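# Place pet feeder in taped outline with bowls seated

## Task

Get the pet feeder inside the taped outline on the table so that its handle tab lines up with the outline's red notch and both steel bowls rest flat in the feeder's wells; this only counts if everything stays put on its own once the robot lets go.

## Robot and tools

Robot: two arms, left_arm and right_arm, each with six revolute joints and a parallel gripper. Base placements in the scene frame: left_arm at (+0.020, +0.350, 0) m with quat_wxyz (+0.999, 0, 0, -0.050); right_arm at (+0.041, -0.279, 0) m with quat_wxyz (+0.997, 0, 0, +0.079). The arm names are labels only and do not correspond to the left or right side of any picture.

Scene frame: origin on the tabletop midway between the arms, +x reaching out across the table, +z upward, and left_arm sits on the +y side. Every result prints a state line per arm giving the gripper point (end_effector_position, metres) and orientation (end_effector_quat_wxyz) in this frame. That point lies between the finger pads, roughly 1 cm short of the fingertips. The fingers extend along the gripper's +z axis and close along its y axis. Printed hand positions may be somewhat wrong, increasingly so at long reach.

Tool execute_actions takes "actions", a list with at most one entry, plus optional "pictures" (boolean; images are included unless set false).
- Empty list: no command, just returns the state (a look).
- Motion: {"rows": [...], "steps": n} with n from 1 to 15 (default 15); each control step is 1/30 s. Each row is applied for one step; if there are fewer rows than steps, the final row repeats. At most 15 rows.
- Wait: {"steps": n} with n up to 300, no command; it returns once that many steps have elapsed since the previous result (time spent replying counts).
A refused call sends nothing to the robot.

Row layout: always 14 numbers covering both arms in one flat list, even if only one arm should move. First left_arm: waist, shoulder, elbow, wrist pitch, wrist yaw, wrist roll, opening; then the same seven for right_arm. The six joint values are absolute target angles in radians, in the same form the Joint positions line shows; they are not offsets. Stated ranges per arm: waist -2.880 to 2.880, shoulder 0.000 to 3.142, elbow 0.000 to 3.019, wrist pitch -1.693 to 1.571, wrist yaw -1.571 to 1.571, wrist roll -2.094 to 2.094. A target more than 0.019 rad outside a range, and farther out than the joint's last reported angle, gets the whole call refused. True ends may differ from the stated ones by up to 0.019 rad either way; a target beyond the true end is clipped there and a "joint sent to its limit" line may appear (possibly referring to an earlier action still running). Absence of that line does not prove there is more travel.

Opening: absolute value from -1 (closed) to +1 (fully open, pads 0.094 m apart). Between the extremes, the fingers are driven to where grip_measured would equal your number. grip_measured reports the real finger opening on this same scale; each gripper's reading may be off by about 1 mm, consistently within a scene. To hold something, command below grip_measured: about 0.03 under gives a firm grip, a smaller margin a gentler one. Pad force tops out near 50 to 62 N (less on some grippers), less for parts under about 2 mm thick, with a brief spike on first contact.

Motion limits: per step, each joint's sent target is held within a lead of its measured angle: waist 0.264, shoulder 0.32, elbow 0.276, wrist pitch 0.33, wrist yaw 0.186, wrist roll 0.522 rad. If the targets would put the gripper over 70 mm from where it currently is, all of that arm's targets are pulled back proportionally. Distant goals therefore need several calls.

Between calls the arms keep heading toward the last row sent, until all have nearly stopped (slow or blocked counts as stopped) or any step is HELD; after that, only a fresh action moves or pushes them further. Fingers still in motion finish moving.

Result lines: Joint positions and Joint velocities list, per arm, the six joints (rad, rad/s) then pad gap (m, m/s). "joint command not followed" means a clearance check altered or blocked that arm's joint targets on some steps; the rest of the row still ran. HELD marks steps where your row was wholly or partly not sent. MOTOR HOT appears from 85 °C when holding loads; at 100 °C an OVER-TEMPERATURE FAULT drops that arm (motors and gripper release) until it cools, so avoid holding heavy things longer than needed.

zoom_image: {"camera", "region": [x0, y0, x1, y1]} in pixels from the top-left, at most 504 by 504; returns a closer look at that camera's latest image. Cameras: cam_high 504x504, cam_low 504x504, cam_left_wrist 616x616, cam_right_wrist 616x616 (wrist ones are fisheye). read_manual returns only URDF licence texts and moves nothing. finished_scene {"scene": number of the current scene} ends it irreversibly and reports success; the goal must already hold and remain so.

Cautions: an occasional brief tug may pull on a held part, so grip securely. Knocking or placing anything off the table fails the task. Keep the arms from colliding or pushing on each other. Avoid drops, slips, slamming and hard pushes; move smoothly and efficiently.

Each tool is called after ">>>" as name(argument=value, ...), one argument or row to a line, values as JSON.

## Session

>>> execute_actions(
  actions=[],
)

Scene clock: 0.00 s of 4800.00 s.
left_arm: end_effector_position=(+0.3507, +0.5087, +0.3027) grip_measured=+1.000 end_effector_quat_wxyz=(+0.011, +0.941, -0.338, +0.016) | right_arm: end_effector_position=(+0.7857, -0.1521, +0.3931) grip_measured=+1.000 end_effector_quat_wxyz=(+0.220, -0.553, +0.729, -0.337)
Joint positions: left_arm=[ 0.567  1.296  1.387 -1.656  0.038 -1.986  0.094] | right_arm=[ 0.107  1.977  2.277 -1.14   0.435 -1.202  0.094]
Joint velocities: left_arm=[-0.005  0.005 -0.017  0.007 -0.007 -0.037  0.   ] | right_arm=[-0.015 -0.005 -0.002  0.012  0.037 -0.051  0.   ]
Motor temperatures (°C, as the motors report them): left_arm=[23 25 23 23 23 21] | right_arm=[24 25 25 21 23 22]

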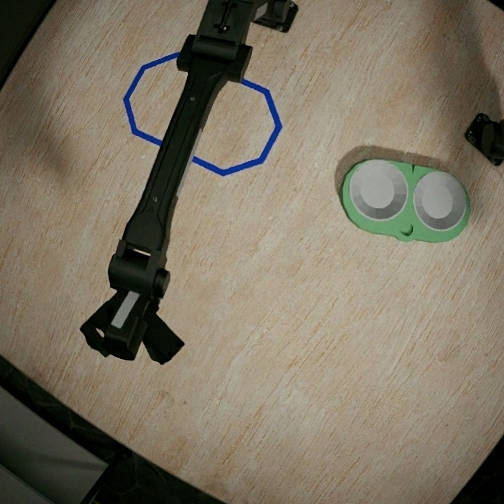

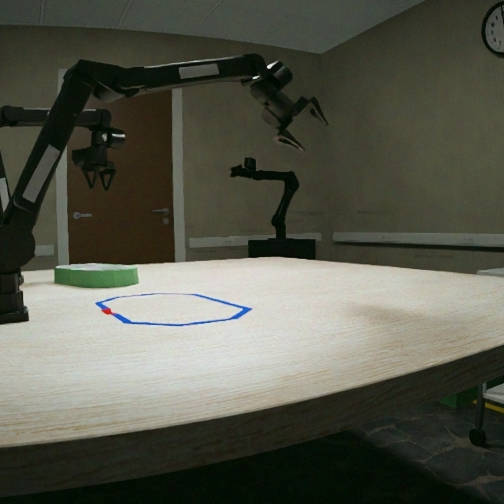

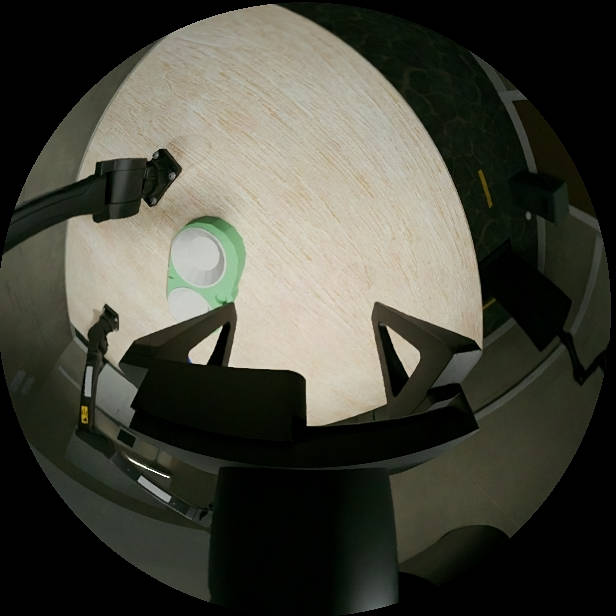

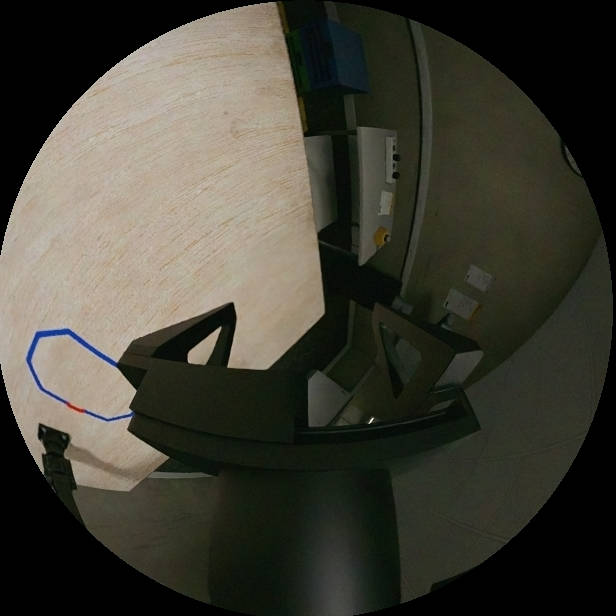

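>>> zoom_image(
  camera="cam_high",
  region=[320, 130, 500, 270],
)

>>> zoom_image(
  camera="cam_low",
  region=[30, 240, 270, 340],
)

>>> zoom_image(
  camera="cam_left_wrist",
  region=[140, 190, 280, 330],
)

Region (320, 130, 500, 270) of cam_high's 504x504 image, scaled by 2.800, with more detail than that image has.

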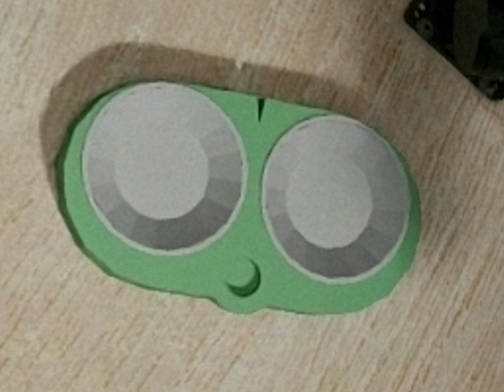

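Region (30, 240, 270, 340) of cam_low's 504x504 image, scaled by 2.100, with more detail than that image has; it fills the top 210 rows of this view, and the rest is white.

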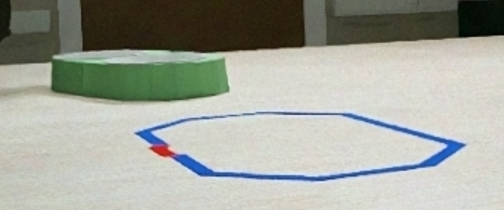

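Region (140, 190, 280, 330) of cam_left_wrist's 616x616 image, scaled by 3.600, with more detail than that image has.

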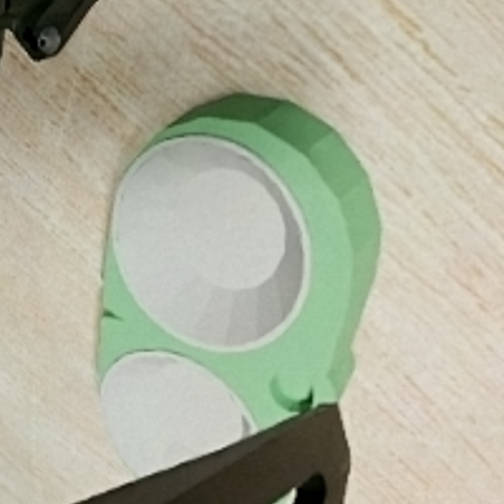

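>>> execute_actions(
  actions=[
    {"rows":[[1.4,1.296,1.387,-1.6,0,-1.986,1,0.857,1.942,1.91,-1.539,0,-0.855,0.0]]},
  ],
  pictures=false,
)

>>> execute_actions(
  actions=[
    {"steps":45},
  ],
)

Scene clock: 21.07 s of 4800.00 s.
left_arm: end_effector_position=(+0.1198, +0.7161, +0.3024) grip_measured=+1.000 end_effector_quat_wxyz=(-0.027, +0.997, +0.075, +0.008) | right_arm: end_effector_position=(+0.6170, +0.0365, +0.2393) grip_measured=+0.001 end_effector_quat_wxyz=(+0.094, -0.688, +0.717, -0.055)
Joint positions: left_arm=[ 1.406  1.297  1.387 -1.605 -0.004 -1.986  0.094] | right_arm=[ 0.359  1.947  2.004 -1.417  0.06  -1.019  0.047]
Joint velocities: left_arm=[ 1.245 -0.005 -0.002 -0.002 -0.11  -0.007  0.   ] | right_arm=[ 0.825 -0.015 -0.31  -0.325 -0.286  0.271 -0.001]
Motor temperatures (°C, as the motors report them): left_arm=[23 26 27 23 23 21] | right_arm=[24 27 28 21 23 22]
Steps of this call (steps 1 to 90: nothing new was sent; then 17.57 s passed at rest; steps 91 to 105: all 15 steps of this action). Readings (joint positions):
91: left_arm=[0.578 1.296 1.387 -1.651 0.032 -1.986] | right_arm=[0.110 1.975 2.268 -1.150 0.412 -1.188]
92: left_arm=[0.606 1.296 1.387 -1.642 0.025 -1.986] | right_arm=[0.113 1.966 2.250 -1.172 0.386 -1.172]
94: left_arm=[0.702 1.296 1.387 -1.627 0.015 -1.986] | right_arm=[0.131 1.954 2.208 -1.222 0.335 -1.143]
98: left_arm=[0.954 1.296 1.387 -1.611 0.006 -1.986] | right_arm=[0.192 1.947 2.123 -1.309 0.225 -1.094]
105: the state above

Scene clock: 22.57 s of 4800.00 s.
left_arm: end_effector_position=(+0.1232, +0.7152, +0.3024) grip_measured=+1.000 end_effector_quat_wxyz=(-0.027, +0.997, +0.071, +0.009) | right_arm: end_effector_position=(+0.3637, +0.2406, +0.2022) grip_measured=+0.001 end_effector_quat_wxyz=(-0.011, +0.809, -0.588, -0.002)
Joint positions: left_arm=[ 1.398  1.297  1.387 -1.605 -0.001 -1.986  0.094] | right_arm=[ 0.857  1.947  1.922 -1.523 -0.002 -0.871  0.047]
Joint velocities: left_arm=[ 0.005 -0.005 -0.007 -0.007 -0.007  0.022  0.   ] | right_arm=[-0.005  0.005  0.002 -0.007 -0.066 -0.037 -0.001]
Motor temperatures (°C, as the motors report them): left_arm=[23 26 27 23 23 21] | right_arm=[24 27 28 21 23 22]
Steps of this call (steps 1 to 45: the robot went on to your last target). Readings (joint positions):
1: left_arm=[1.439 1.297 1.387 -1.605 -0.005 -1.986] | right_arm=[0.388 1.947 1.994 -1.429 0.049 -1.009]
2: left_arm=[1.455 1.297 1.387 -1.605 -0.006 -1.986] | right_arm=[0.418 1.947 1.986 -1.438 0.040 -1.000]
4: left_arm=[1.452 1.297 1.387 -1.605 -0.005 -1.986] | right_arm=[0.482 1.947 1.972 -1.454 0.027 -0.984]
8: left_arm=[1.409 1.297 1.387 -1.605 -0.001 -1.986] | right_arm=[0.620 1.947 1.958 -1.474 0.015 -0.957]
45: the state above
All arms were judged still, so your last target was given up. Only a new action makes them travel on or press farther. Fingers that are still opening or closing keep moving.

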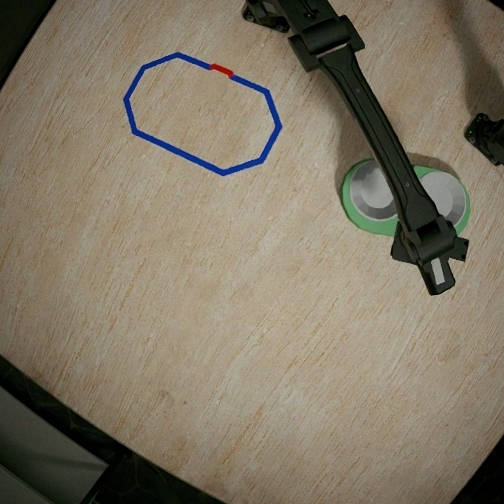

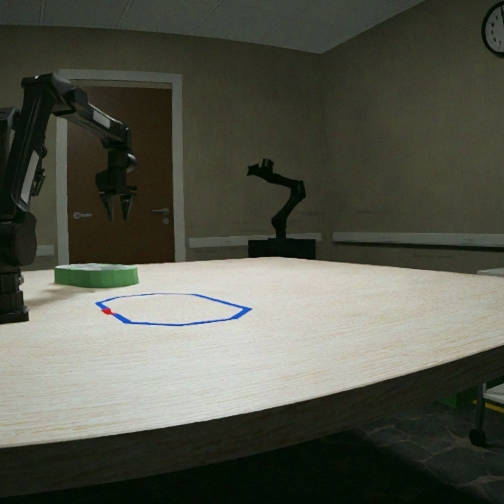

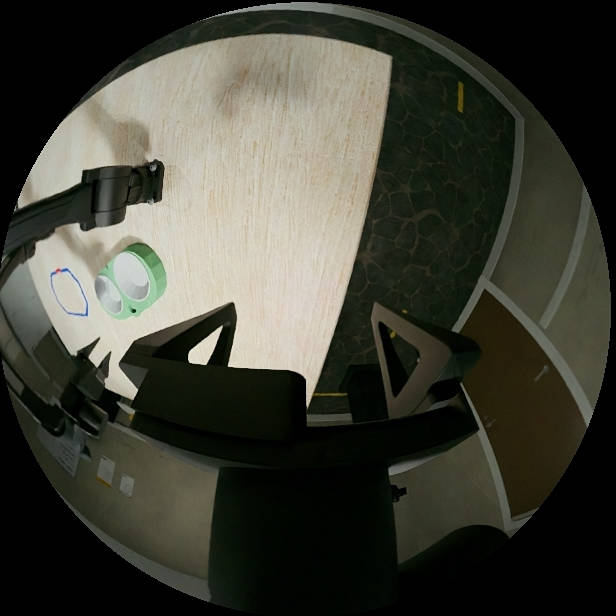

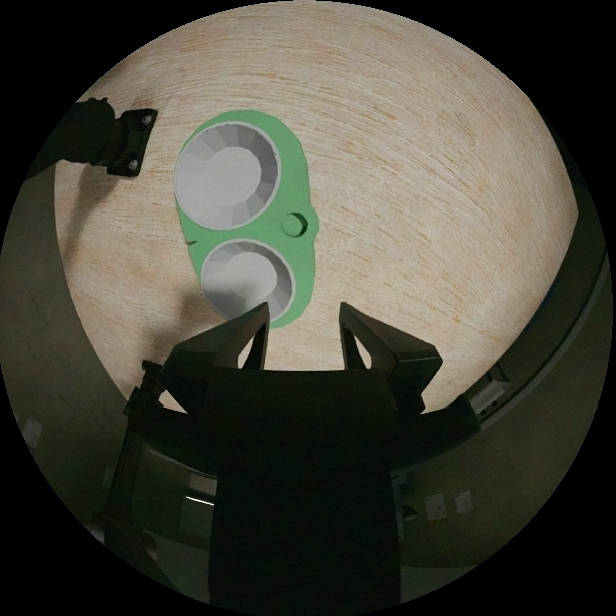

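>>> execute_actions(
  actions=[
    {"rows":[[1.4,1.296,1.387,-1.6,0,-1.986,1,0.885,2.058,1.825,-1.343,0,-0.95,-0.36]]},
  ],
  pictures=false,
)

>>> execute_actions(
  actions=[
    {"steps":20},
  ],
)

Scene clock: 29.47 s of 4800.00 s.
left_arm: end_effector_position=(+0.1232, +0.7152, +0.3024) grip_measured=+1.000 end_effector_quat_wxyz=(-0.027, +0.997, +0.071, +0.009) | right_arm: end_effector_position=(+0.3622, +0.2595, +0.1088) grip_measured=-0.359 end_effector_quat_wxyz=(+0.003, +0.831, -0.556, -0.001)
Joint positions: left_arm=[ 1.398  1.297  1.387 -1.605 -0.001 -1.986  0.094] | right_arm=[ 0.875  2.045  1.829 -1.361 -0.002 -0.931  0.03 ]
Joint velocities: left_arm=[-0.005  0.005 -0.012  0.002  0.051  0.007  0.   ] | right_arm=[-0.024  0.005 -0.007  0.017 -0.022 -0.081  0.001]
Motor temperatures (°C, as the motors report them): left_arm=[23 26 27 23 23 21] | right_arm=[24 27 28 21 23 22]
Steps of this call (steps 1 to 90: nothing new was sent; then 3.40 s passed at rest; steps 91 to 105: all 15 steps of this action). Readings (joint positions):
91: left_arm=[1.398 1.297 1.387 -1.605 -0.001 -1.986] | right_arm=[0.857 1.948 1.913 -1.503 -0.002 -0.877]
92: left_arm=[1.398 1.297 1.387 -1.605 -0.001 -1.986] | right_arm=[0.857 1.948 1.903 -1.471 -0.002 -0.884]
94: left_arm=[1.398 1.297 1.387 -1.605 -0.001 -1.986] | right_arm=[0.859 1.957 1.880 -1.418 -0.002 -0.895]
98: left_arm=[1.398 1.297 1.387 -1.605 -0.001 -1.986] | right_arm=[0.865 2.000 1.848 -1.369 -0.002 -0.917]
105: the state above

Scene clock: 30.13 s of 4800.00 s.
left_arm: end_effector_position=(+0.1232, +0.7152, +0.3024) grip_measured=+1.000 end_effector_quat_wxyz=(-0.027, +0.997, +0.071, +0.009) | right_arm: end_effector_position=(+0.3624, +0.2598, +0.1088) grip_measured=-0.359 end_effector_quat_wxyz=(+0.002, +0.832, -0.554, -0.001)
Joint positions: left_arm=[ 1.398  1.297  1.387 -1.605 -0.001 -1.986  0.094] | right_arm=[ 0.875  2.045  1.829 -1.359 -0.002 -0.935  0.03 ]
Joint velocities: left_arm=[-0.005 -0.005  0.002 -0.007 -0.066 -0.051  0.   ] | right_arm=[-0.005 -0.005 -0.027 -0.027  0.022 -0.037 -0.   ]
Motor temperatures (°C, as the motors report them): left_arm=[23 26 27 23 23 21] | right_arm=[24 27 28 21 23 22]
Steps of this call (steps 1 to 15: the robot went on to your last target; steps 16 to 20: nothing new was sent). Readings (joint positions):
1: left_arm=[1.398 1.297 1.387 -1.605 -0.001 -1.986] | right_arm=[0.875 2.045 1.829 -1.361 -0.002 -0.932]
2: left_arm=[1.398 1.297 1.387 -1.605 -0.001 -1.986] | right_arm=[0.875 2.045 1.829 -1.360 -0.002 -0.932]
4: left_arm=[1.398 1.297 1.387 -1.605 -0.001 -1.986] | right_arm=[0.875 2.045 1.829 -1.359 -0.002 -0.933]
8: left_arm=[1.398 1.297 1.387 -1.605 -0.001 -1.986] | right_arm=[0.875 2.045 1.829 -1.359 -0.002 -0.934]
20: the state above
All arms were judged still, so your last target was given up. Only a new action makes them travel on or press farther. Fingers that are still opening or closing keep moving.

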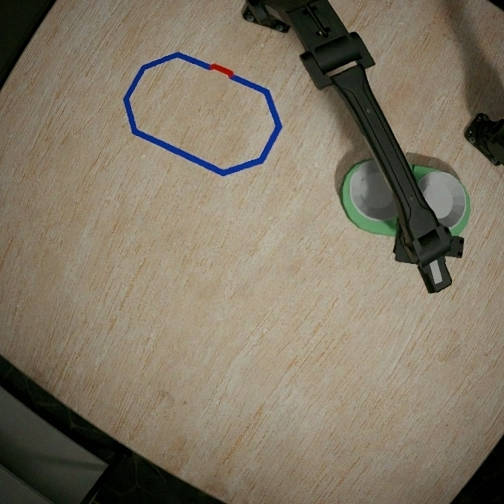

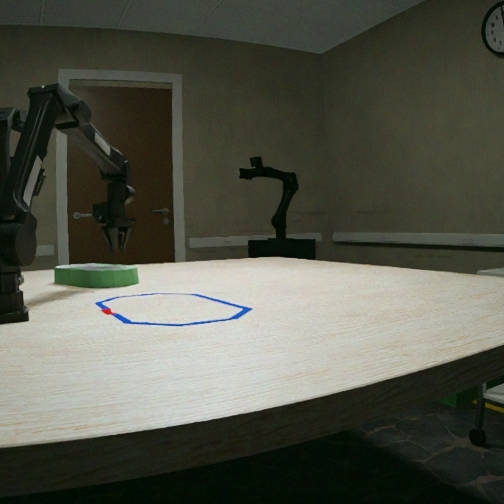

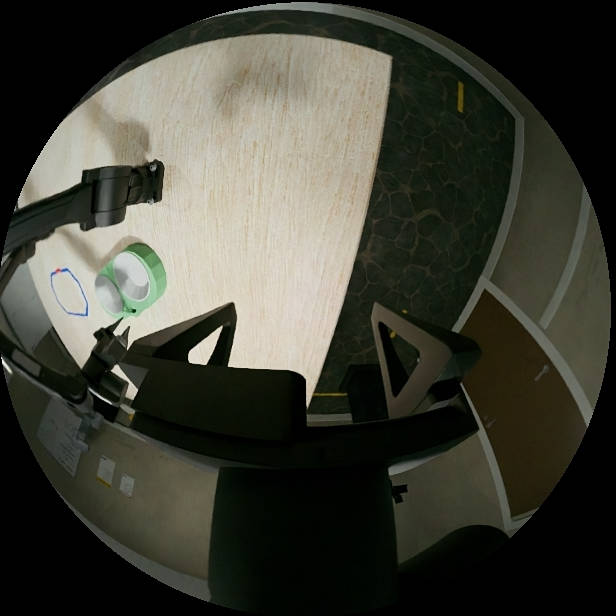

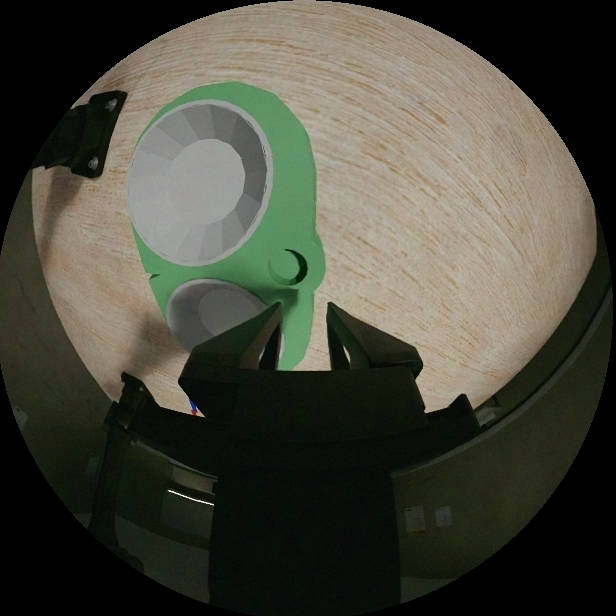

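>>> execute_actions(
  actions=[
    {"rows":[[1.4,1.296,1.387,-1.6,0,-1.986,1,0.894,2.11,1.83,-1.287,0,-0.95,-0.23]]},
  ],
  pictures=false,
)

>>> execute_actions(
  actions=[
    {"steps":10},
  ],
)

>>> zoom_image(
  camera="cam_right_wrist",
  region=[200, 200, 400, 400],
)

Scene clock: 35.20 s of 4800.00 s.
left_arm: end_effector_position=(+0.1232, +0.7152, +0.3024) grip_measured=+1.000 end_effector_quat_wxyz=(-0.027, +0.997, +0.071, +0.009) | right_arm: end_effector_position=(+0.3654, +0.2729, +0.0923) grip_measured=-0.231 end_effector_quat_wxyz=(-0.012, +0.834, -0.551, -0.002)
Joint positions: left_arm=[ 1.398  1.297  1.387 -1.605 -0.001 -1.986  0.094] | right_arm=[ 0.881  2.072  1.829 -1.304 -0.002 -0.935  0.036]
Joint velocities: left_arm=[ 0.005 -0.005 -0.007  0.012 -0.066  0.007  0.   ] | right_arm=[ 0.005 -0.024 -0.012 -0.002  0.051 -0.037  0.001]
Motor temperatures (°C, as the motors report them): left_arm=[23 26 27 23 23 21] | right_arm=[24 27 28 21 23 22]
Steps of this call (steps 1 to 90: nothing new was sent; then 1.57 s passed at rest; steps 91 to 105: all 15 steps of this action). Readings (joint positions):
91: left_arm=[1.398 1.297 1.387 -1.605 -0.001 -1.986] | right_arm=[0.875 2.046 1.829 -1.350 -0.002 -0.935]
92: left_arm=[1.398 1.297 1.387 -1.605 -0.001 -1.986] | right_arm=[0.875 2.048 1.829 -1.333 -0.002 -0.935]
94: left_arm=[1.398 1.297 1.387 -1.605 -0.001 -1.986] | right_arm=[0.876 2.053 1.829 -1.311 -0.002 -0.935]
98: left_arm=[1.398 1.297 1.387 -1.605 -0.001 -1.986] | right_arm=[0.880 2.067 1.829 -1.304 -0.002 -0.935]
105: the state above

Scene clock: 35.53 s of 4800.00 s.
left_arm: end_effector_position=(+0.1232, +0.7152, +0.3024) grip_measured=+1.000 end_effector_quat_wxyz=(-0.027, +0.997, +0.071, +0.009) | right_arm: end_effector_position=(+0.3654, +0.2729, +0.0923) grip_measured=-0.231 end_effector_quat_wxyz=(-0.012, +0.834, -0.551, -0.002)
Joint positions: left_arm=[ 1.398  1.297  1.387 -1.605 -0.001 -1.986  0.094] | right_arm=[ 0.881  2.072  1.829 -1.304 -0.002 -0.935  0.036]
Joint velocities: left_arm=[-0.015  0.005  0.002 -0.012 -0.051  0.051  0.   ] | right_arm=[ 0.015 -0.005 -0.017  0.017 -0.037  0.007  0.001]
Motor temperatures (°C, as the motors report them): left_arm=[23 26 27 23 23 21] | right_arm=[24 27 28 21 23 22]
Steps of this call (steps 1 to 10: the robot went on to your last target). Readings (joint positions):
1: left_arm=[1.398 1.297 1.387 -1.605 -0.001 -1.986] | right_arm=[0.881 2.072 1.829 -1.304 -0.002 -0.935]
2: left_arm=[1.398 1.297 1.387 -1.605 -0.001 -1.986] | right_arm=[0.881 2.072 1.829 -1.304 -0.002 -0.935]
4: left_arm=[1.398 1.297 1.387 -1.605 -0.001 -1.986] | right_arm=[0.881 2.072 1.829 -1.304 -0.002 -0.935]
8: left_arm=[1.398 1.297 1.387 -1.605 -0.001 -1.986] | right_arm=[0.881 2.072 1.829 -1.304 -0.002 -0.935]
10: the state above

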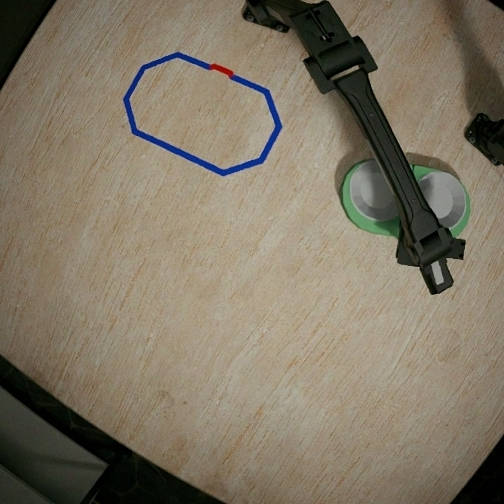

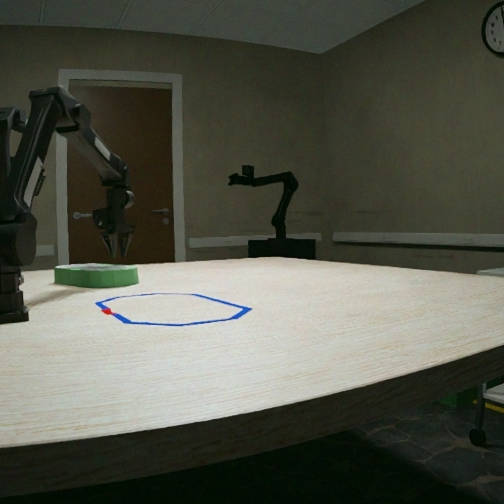

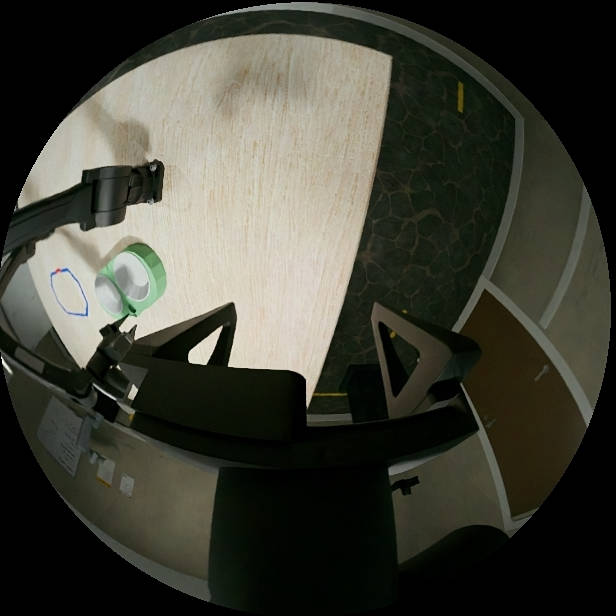

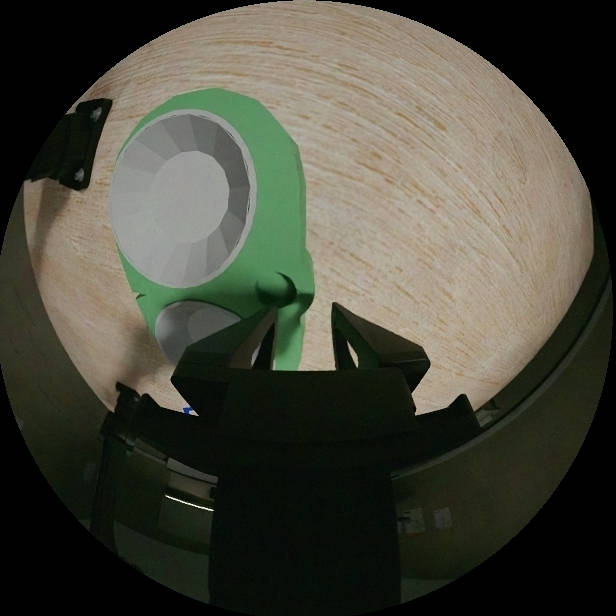

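Region (200, 200, 400, 400) of cam_right_wrist's 616x616 image, scaled by 2.520, with more detail than that image has.

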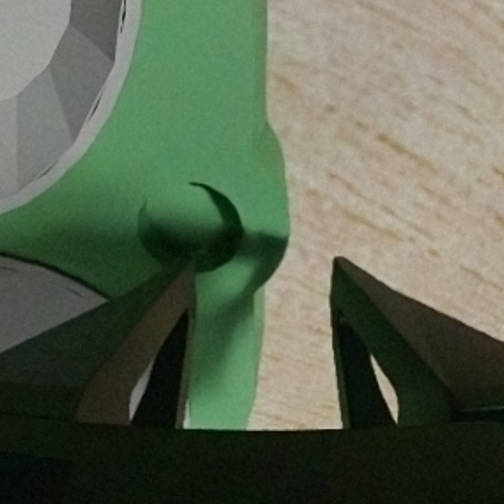

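>>> execute_actions(
  actions=[
    {"rows":[[1.4,1.296,1.387,-1.6,0,-1.986,1,0.894,2.155,1.83,-1.275,0,-0.95,-0.23]]},
  ],
)

Scene clock: 39.60 s of 4800.00 s.
left_arm: end_effector_position=(+0.1232, +0.7152, +0.3024) grip_measured=+1.000 end_effector_quat_wxyz=(-0.027, +0.997, +0.071, +0.009) | right_arm: end_effector_position=(+0.3655, +0.2731, +0.0600) grip_measured=-0.231 end_effector_quat_wxyz=(+0.008, +0.834, -0.551, -0.001)
Joint positions: left_arm=[ 1.398  1.297  1.387 -1.605 -0.001 -1.986  0.094] | right_arm=[ 0.881  2.124  1.829 -1.291 -0.002 -0.935  0.036]
Joint velocities: left_arm=[ 0.005 -0.005 -0.007  0.017  0.022  0.037  0.   ] | right_arm=[-0.005 -0.015 -0.007  0.002  0.037  0.037  0.001]
Motor temperatures (°C, as the motors report them): left_arm=[23 26 27 23 23 21] | right_arm=[24 27 28 21 23 22]
Steps of this call (steps 1 to 15: the robot went on to your last target; steps 16 to 90: nothing new was sent; then 0.57 s passed at rest; steps 91 to 105: all 15 steps of this action). Readings (joint positions):
91: left_arm=[1.398 1.297 1.387 -1.605 -0.001 -1.986] | right_arm=[0.881 2.075 1.829 -1.302 -0.002 -0.935]
92: left_arm=[1.398 1.297 1.387 -1.605 -0.001 -1.986] | right_arm=[0.881 2.077 1.829 -1.297 -0.002 -0.935]
94: left_arm=[1.398 1.297 1.387 -1.605 -0.001 -1.986] | right_arm=[0.881 2.088 1.829 -1.293 -0.002 -0.935]
98: left_arm=[1.398 1.297 1.387 -1.605 -0.001 -1.986] | right_arm=[0.881 2.114 1.829 -1.291 -0.002 -0.935]
105: the state above

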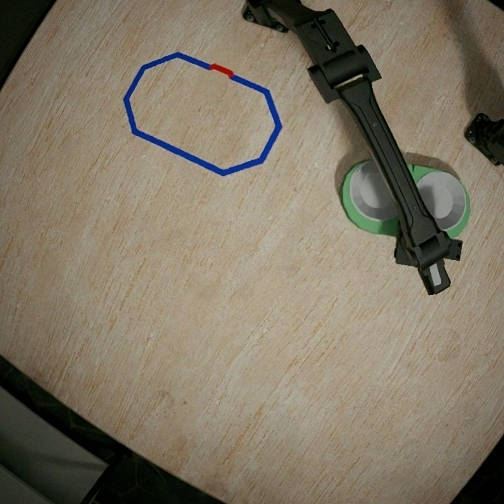

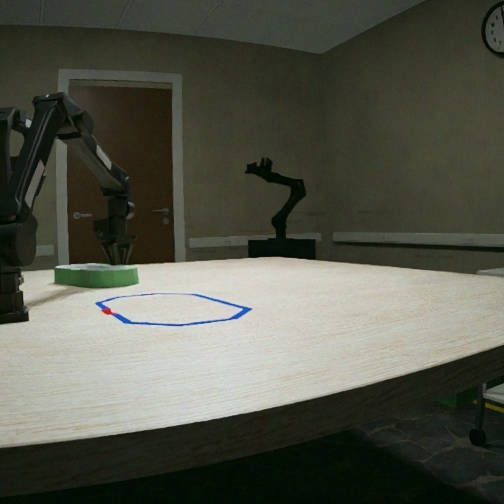

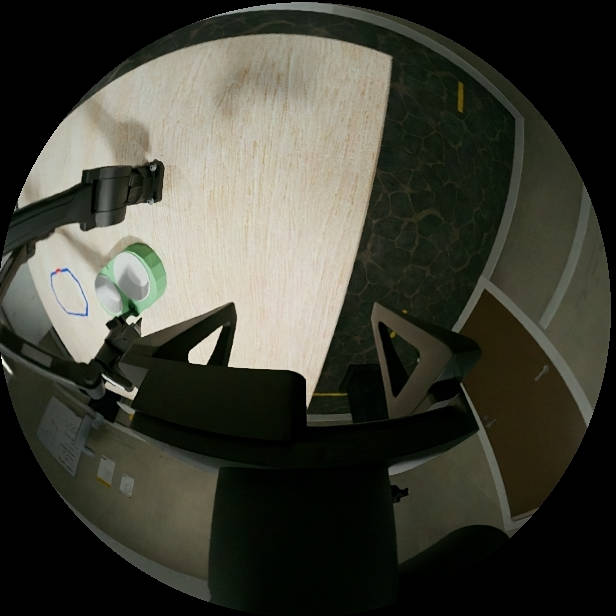

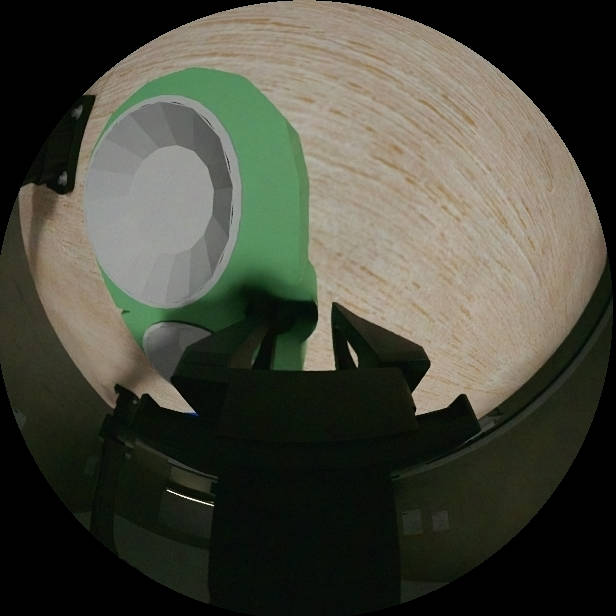

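>>> execute_actions(
  actions=[
    {"rows":[[1.4,1.296,1.387,-1.6,0,-1.986,1,0.894,2.18,1.83,-1.265,0,-0.95,-0.23]]},
  ],
  pictures=false,
)

>>> execute_actions(
  actions=[
    {"rows":[[1.4,1.296,1.387,-1.6,0,-1.986,1,0.894,2.17,1.83,-1.265,0,-0.95,-0.75]]},
  ],
)

>>> zoom_image(
  camera="cam_right_wrist",
  region=[200, 200, 400, 400],
)

Scene clock: 46.80 s of 4800.00 s.
left_arm: end_effector_position=(+0.1232, +0.7152, +0.3024) grip_measured=+1.000 end_effector_quat_wxyz=(-0.027, +0.997, +0.071, +0.009) | right_arm: end_effector_position=(+0.3665, +0.2748, +0.0579) grip_measured=-0.231 end_effector_quat_wxyz=(+0.005, +0.834, -0.551, -0.001)
Joint positions: left_arm=[ 1.398  1.297  1.387 -1.605 -0.001 -1.986  0.094] | right_arm=[ 0.881  2.128  1.829 -1.282 -0.002 -0.935  0.036]
Joint velocities: left_arm=[-0.015 -0.015 -0.007  0.002 -0.051  0.037  0.   ] | right_arm=[ 0.005 -0.005 -0.022 -0.012  0.051  0.037 -0.001]
Motor temperatures (°C, as the motors report them): left_arm=[23 26 27 23 23 21] | right_arm=[24 27 28 21 23 22]
Steps of this call (steps 1 to 15: the robot went on to your last target; steps 16 to 90: nothing new was sent; then 3.70 s passed at rest; steps 91 to 105: all 15 steps of this action). Readings (joint positions):
91: left_arm=[1.398 1.297 1.387 -1.605 -0.001 -1.986] | right_arm=[0.881 2.125 1.829 -1.290 -0.002 -0.935]
92: left_arm=[1.398 1.297 1.387 -1.605 -0.001 -1.986] | right_arm=[0.881 2.126 1.829 -1.287 -0.002 -0.935]
94: left_arm=[1.398 1.297 1.387 -1.605 -0.001 -1.986] | right_arm=[0.881 2.128 1.829 -1.284 -0.002 -0.935]
98: left_arm=[1.398 1.297 1.387 -1.605 -0.001 -1.986] | right_arm=[0.881 2.128 1.829 -1.282 -0.002 -0.935]
105: the state above

Scene clock: 47.30 s of 4800.00 s.
left_arm: end_effector_position=(+0.1232, +0.7152, +0.3024) grip_measured=+1.000 end_effector_quat_wxyz=(-0.027, +0.997, +0.071, +0.009) | right_arm: end_effector_position=(+0.3663, +0.2752, +0.0579) grip_measured=-0.669 end_effector_quat_wxyz=(+0.004, +0.835, -0.551, -0.000)
Joint positions: left_arm=[ 1.398  1.297  1.387 -1.605 -0.001 -1.986  0.094] | right_arm=[ 0.882  2.128  1.829 -1.281 -0.001 -0.935  0.016]
Joint velocities: left_arm=[-0.005 -0.015 -0.002 -0.002  0.037  0.007  0.   ] | right_arm=[ 0.005 -0.015  0.007  0.007 -0.007 -0.051  0.001]
Motor temperatures (°C, as the motors report them): left_arm=[23 26 27 23 23 21] | right_arm=[24 27 28 21 23 22]
Steps of this call (steps 1 to 15: all 15 steps of this action). Readings (joint positions):
1: left_arm=[1.398 1.297 1.387 -1.605 -0.001 -1.986] | right_arm=[0.881 2.128 1.829 -1.282 -0.002 -0.935]
2: left_arm=[1.398 1.297 1.387 -1.605 -0.001 -1.986] | right_arm=[0.881 2.128 1.829 -1.282 -0.003 -0.935]
4: left_arm=[1.398 1.297 1.387 -1.605 -0.001 -1.986] | right_arm=[0.882 2.128 1.829 -1.281 -0.001 -0.935]
8: left_arm=[1.398 1.297 1.387 -1.605 -0.001 -1.986] | right_arm=[0.882 2.128 1.829 -1.281 -0.001 -0.935]
15: the state above

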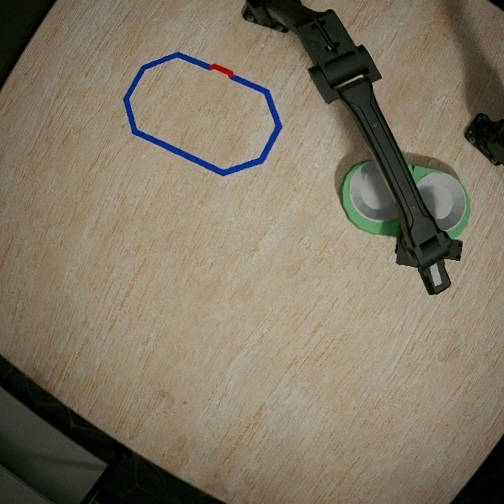

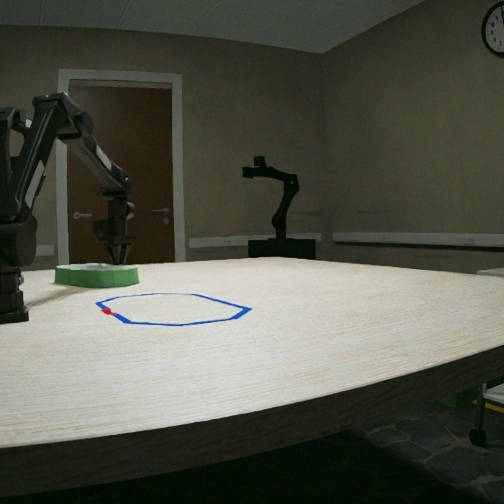

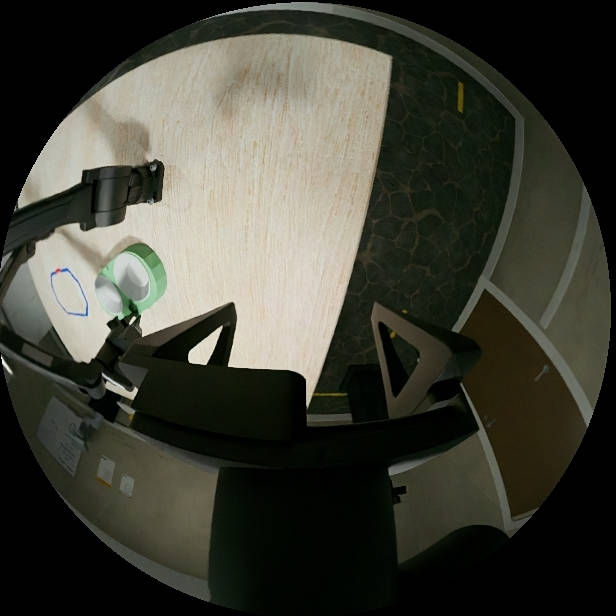

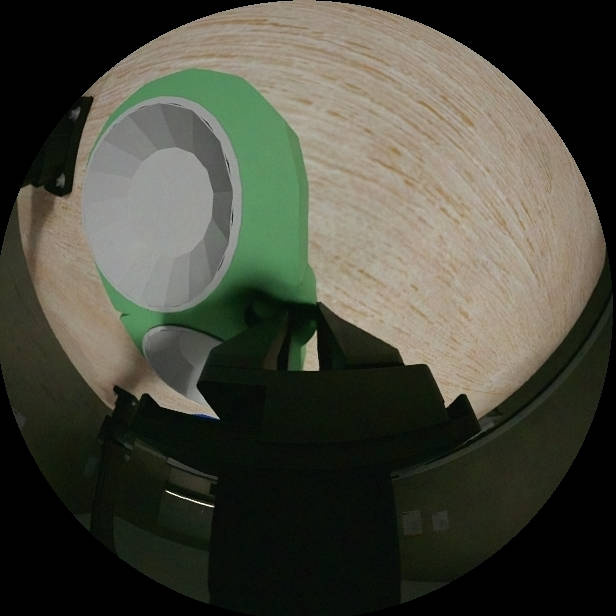

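Region (200, 200, 400, 400) of cam_right_wrist's 616x616 image, scaled by 2.520, with more detail than that image has.

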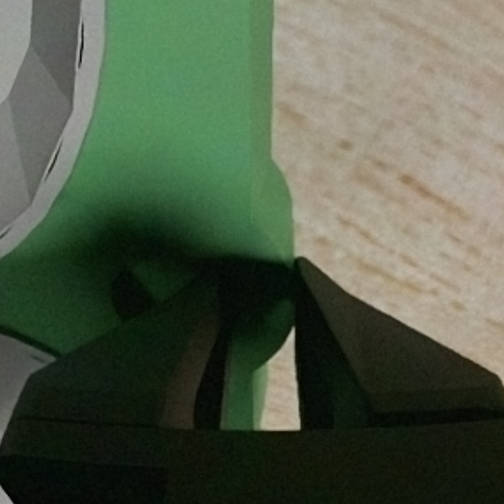

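>>> execute_actions(
  actions=[
    {"rows":[[1.4,1.296,1.387,-1.6,0,-1.986,1,0.86,2.15,1.83,-1.275,0,-0.9,-0.72],[1.4,1.296,1.387,-1.6,0,-1.986,1,0.85,2.15,1.83,-1.275,0,-0.87,-0.72],[1.4,1.296,1.387,-1.6,0,-1.986,1,0.84,2.15,1.83,-1.275,0,-0.84,-0.72],[1.4,1.296,1.387,-1.6,0,-1.986,1,0.83,2.15,1.83,-1.275,0,-0.81,-0.72],[1.4,1.296,1.387,-1.6,0,-1.986,1,0.82,2.15,1.83,-1.275,0,-0.78,-0.72],[1.4,1.296,1.387,-1.6,0,-1.986,1,0.81,2.15,1.83,-1.275,0,-0.75,-0.72],[1.4,1.296,1.387,-1.6,0,-1.986,1,0.80,2.15,1.83,-1.275,0,-0.72,-0.72],[1.4,1.296,1.387,-1.6,0,-1.986,1,0.79,2.15,1.83,-1.275,0,-0.69,-0.72],[1.4,1.296,1.387,-1.6,0,-1.986,1,0.78,2.15,1.83,-1.275,0,-0.66,-0.72],[1.4,1.296,1.387,-1.6,0,-1.986,1,0.77,2.15,1.83,-1.275,0,-0.62,-0.72],[1.4,1.296,1.387,-1.6,0,-1.986,1,0.76,2.15,1.83,-1.275,0,-0.58,-0.72],[1.4,1.296,1.387,-1.6,0,-1.986,1,0.75,2.15,1.83,-1.275,0,-0.54,-0.72],[1.4,1.296,1.387,-1.6,0,-1.986,1,0.74,2.15,1.83,-1.275,0,-0.5,-0.72]]},
  ],
  pictures=false,
)

>>> execute_actions(
  actions=[
    {"steps":12},
  ],
)

Scene clock: 55.93 s of 4800.00 s.
left_arm: end_effector_position=(+0.1232, +0.7152, +0.3024) grip_measured=+1.000 end_effector_quat_wxyz=(-0.027, +0.997, +0.071, +0.009) | right_arm: end_effector_position=(+0.4262, +0.2353, +0.0579) grip_measured=-0.669 end_effector_quat_wxyz=(-0.005, -0.698, +0.716, +0.002)
Joint positions: left_arm=[ 1.398  1.297  1.387 -1.605 -0.001 -1.986  0.094] | right_arm=[ 0.769  2.128  1.829 -1.281 -0.004 -0.619  0.016]
Joint velocities: left_arm=[-0.005  0.005 -0.007  0.007  0.022  0.022  0.   ] | right_arm=[-0.347  0.005 -0.007  0.002  0.007  0.564 -0.   ]
Motor temperatures (°C, as the motors report them): left_arm=[23 26 27 23 23 21] | right_arm=[24 27 28 21 23 22]
Steps of this call (steps 1 to 15: the robot went on to your last target; steps 16 to 90: nothing new was sent; then 5.13 s passed at rest; steps 91 to 105: all 15 steps of this action). Readings (joint positions):
91: left_arm=[1.398 1.297 1.387 -1.605 -0.001 -1.986] | right_arm=[0.881 2.128 1.829 -1.281 -0.001 -0.933]
92: left_arm=[1.398 1.297 1.387 -1.605 -0.001 -1.986] | right_arm=[0.881 2.128 1.829 -1.281 -0.001 -0.927]
94: left_arm=[1.398 1.297 1.387 -1.605 -0.001 -1.986] | right_arm=[0.878 2.128 1.829 -1.281 -0.001 -0.907]
98: left_arm=[1.398 1.297 1.387 -1.605 -0.001 -1.986] | right_arm=[0.852 2.128 1.829 -1.281 -0.003 -0.824]
105: the state above

Scene clock: 56.33 s of 4800.00 s.
left_arm: end_effector_position=(+0.1232, +0.7152, +0.3024) grip_measured=+1.000 end_effector_quat_wxyz=(-0.027, +0.997, +0.071, +0.009) | right_arm: end_effector_position=(+0.4425, +0.2227, +0.0579) grip_measured=-0.669 end_effector_quat_wxyz=(-0.005, -0.661, +0.750, -0.000)
Joint positions: left_arm=[ 1.398  1.297  1.387 -1.605 -0.001 -1.986  0.094] | right_arm=[ 0.738  2.128  1.829 -1.281 -0.001 -0.549  0.016]
Joint velocities: left_arm=[ 0.005 -0.005  0.007  0.012 -0.095  0.007  0.   ] | right_arm=[ 0.005  0.005  0.017  0.002 -0.022 -0.022 -0.001]
Motor temperatures (°C, as the motors report them): left_arm=[23 26 27 23 23 21] | right_arm=[24 27 28 21 23 22]
Steps of this call (steps 1 to 12: the robot went on to your last target). Readings (joint positions):
1: left_arm=[1.398 1.297 1.387 -1.605 -0.001 -1.986] | right_arm=[0.758 2.128 1.829 -1.281 -0.004 -0.600]
2: left_arm=[1.398 1.297 1.387 -1.605 -0.001 -1.986] | right_arm=[0.749 2.128 1.829 -1.281 -0.004 -0.584]
4: left_arm=[1.398 1.297 1.387 -1.605 -0.001 -1.986] | right_arm=[0.739 2.128 1.829 -1.281 -0.004 -0.563]
8: left_arm=[1.398 1.297 1.387 -1.605 -0.001 -1.986] | right_arm=[0.738 2.128 1.829 -1.281 -0.001 -0.550]
12: the state above

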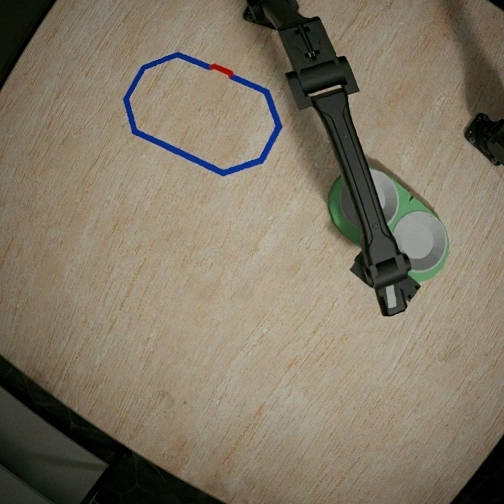

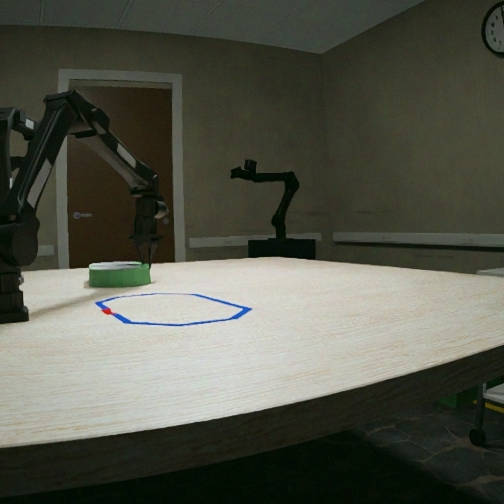

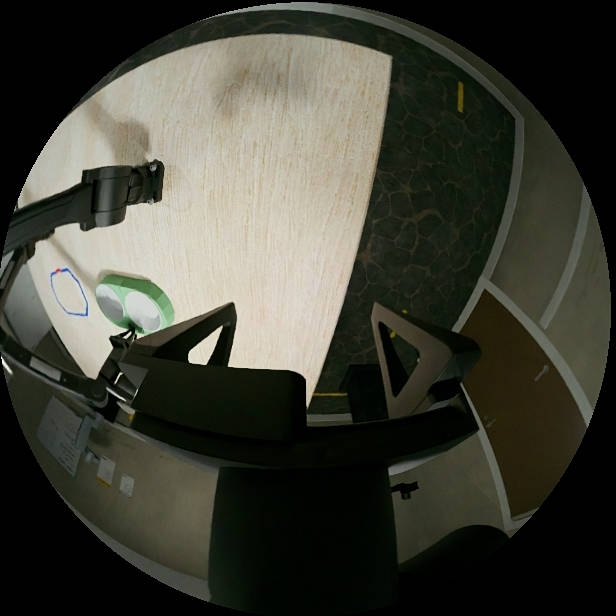

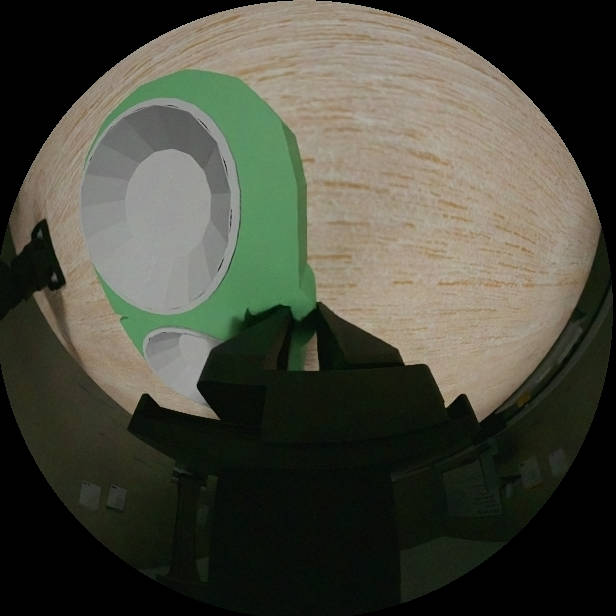

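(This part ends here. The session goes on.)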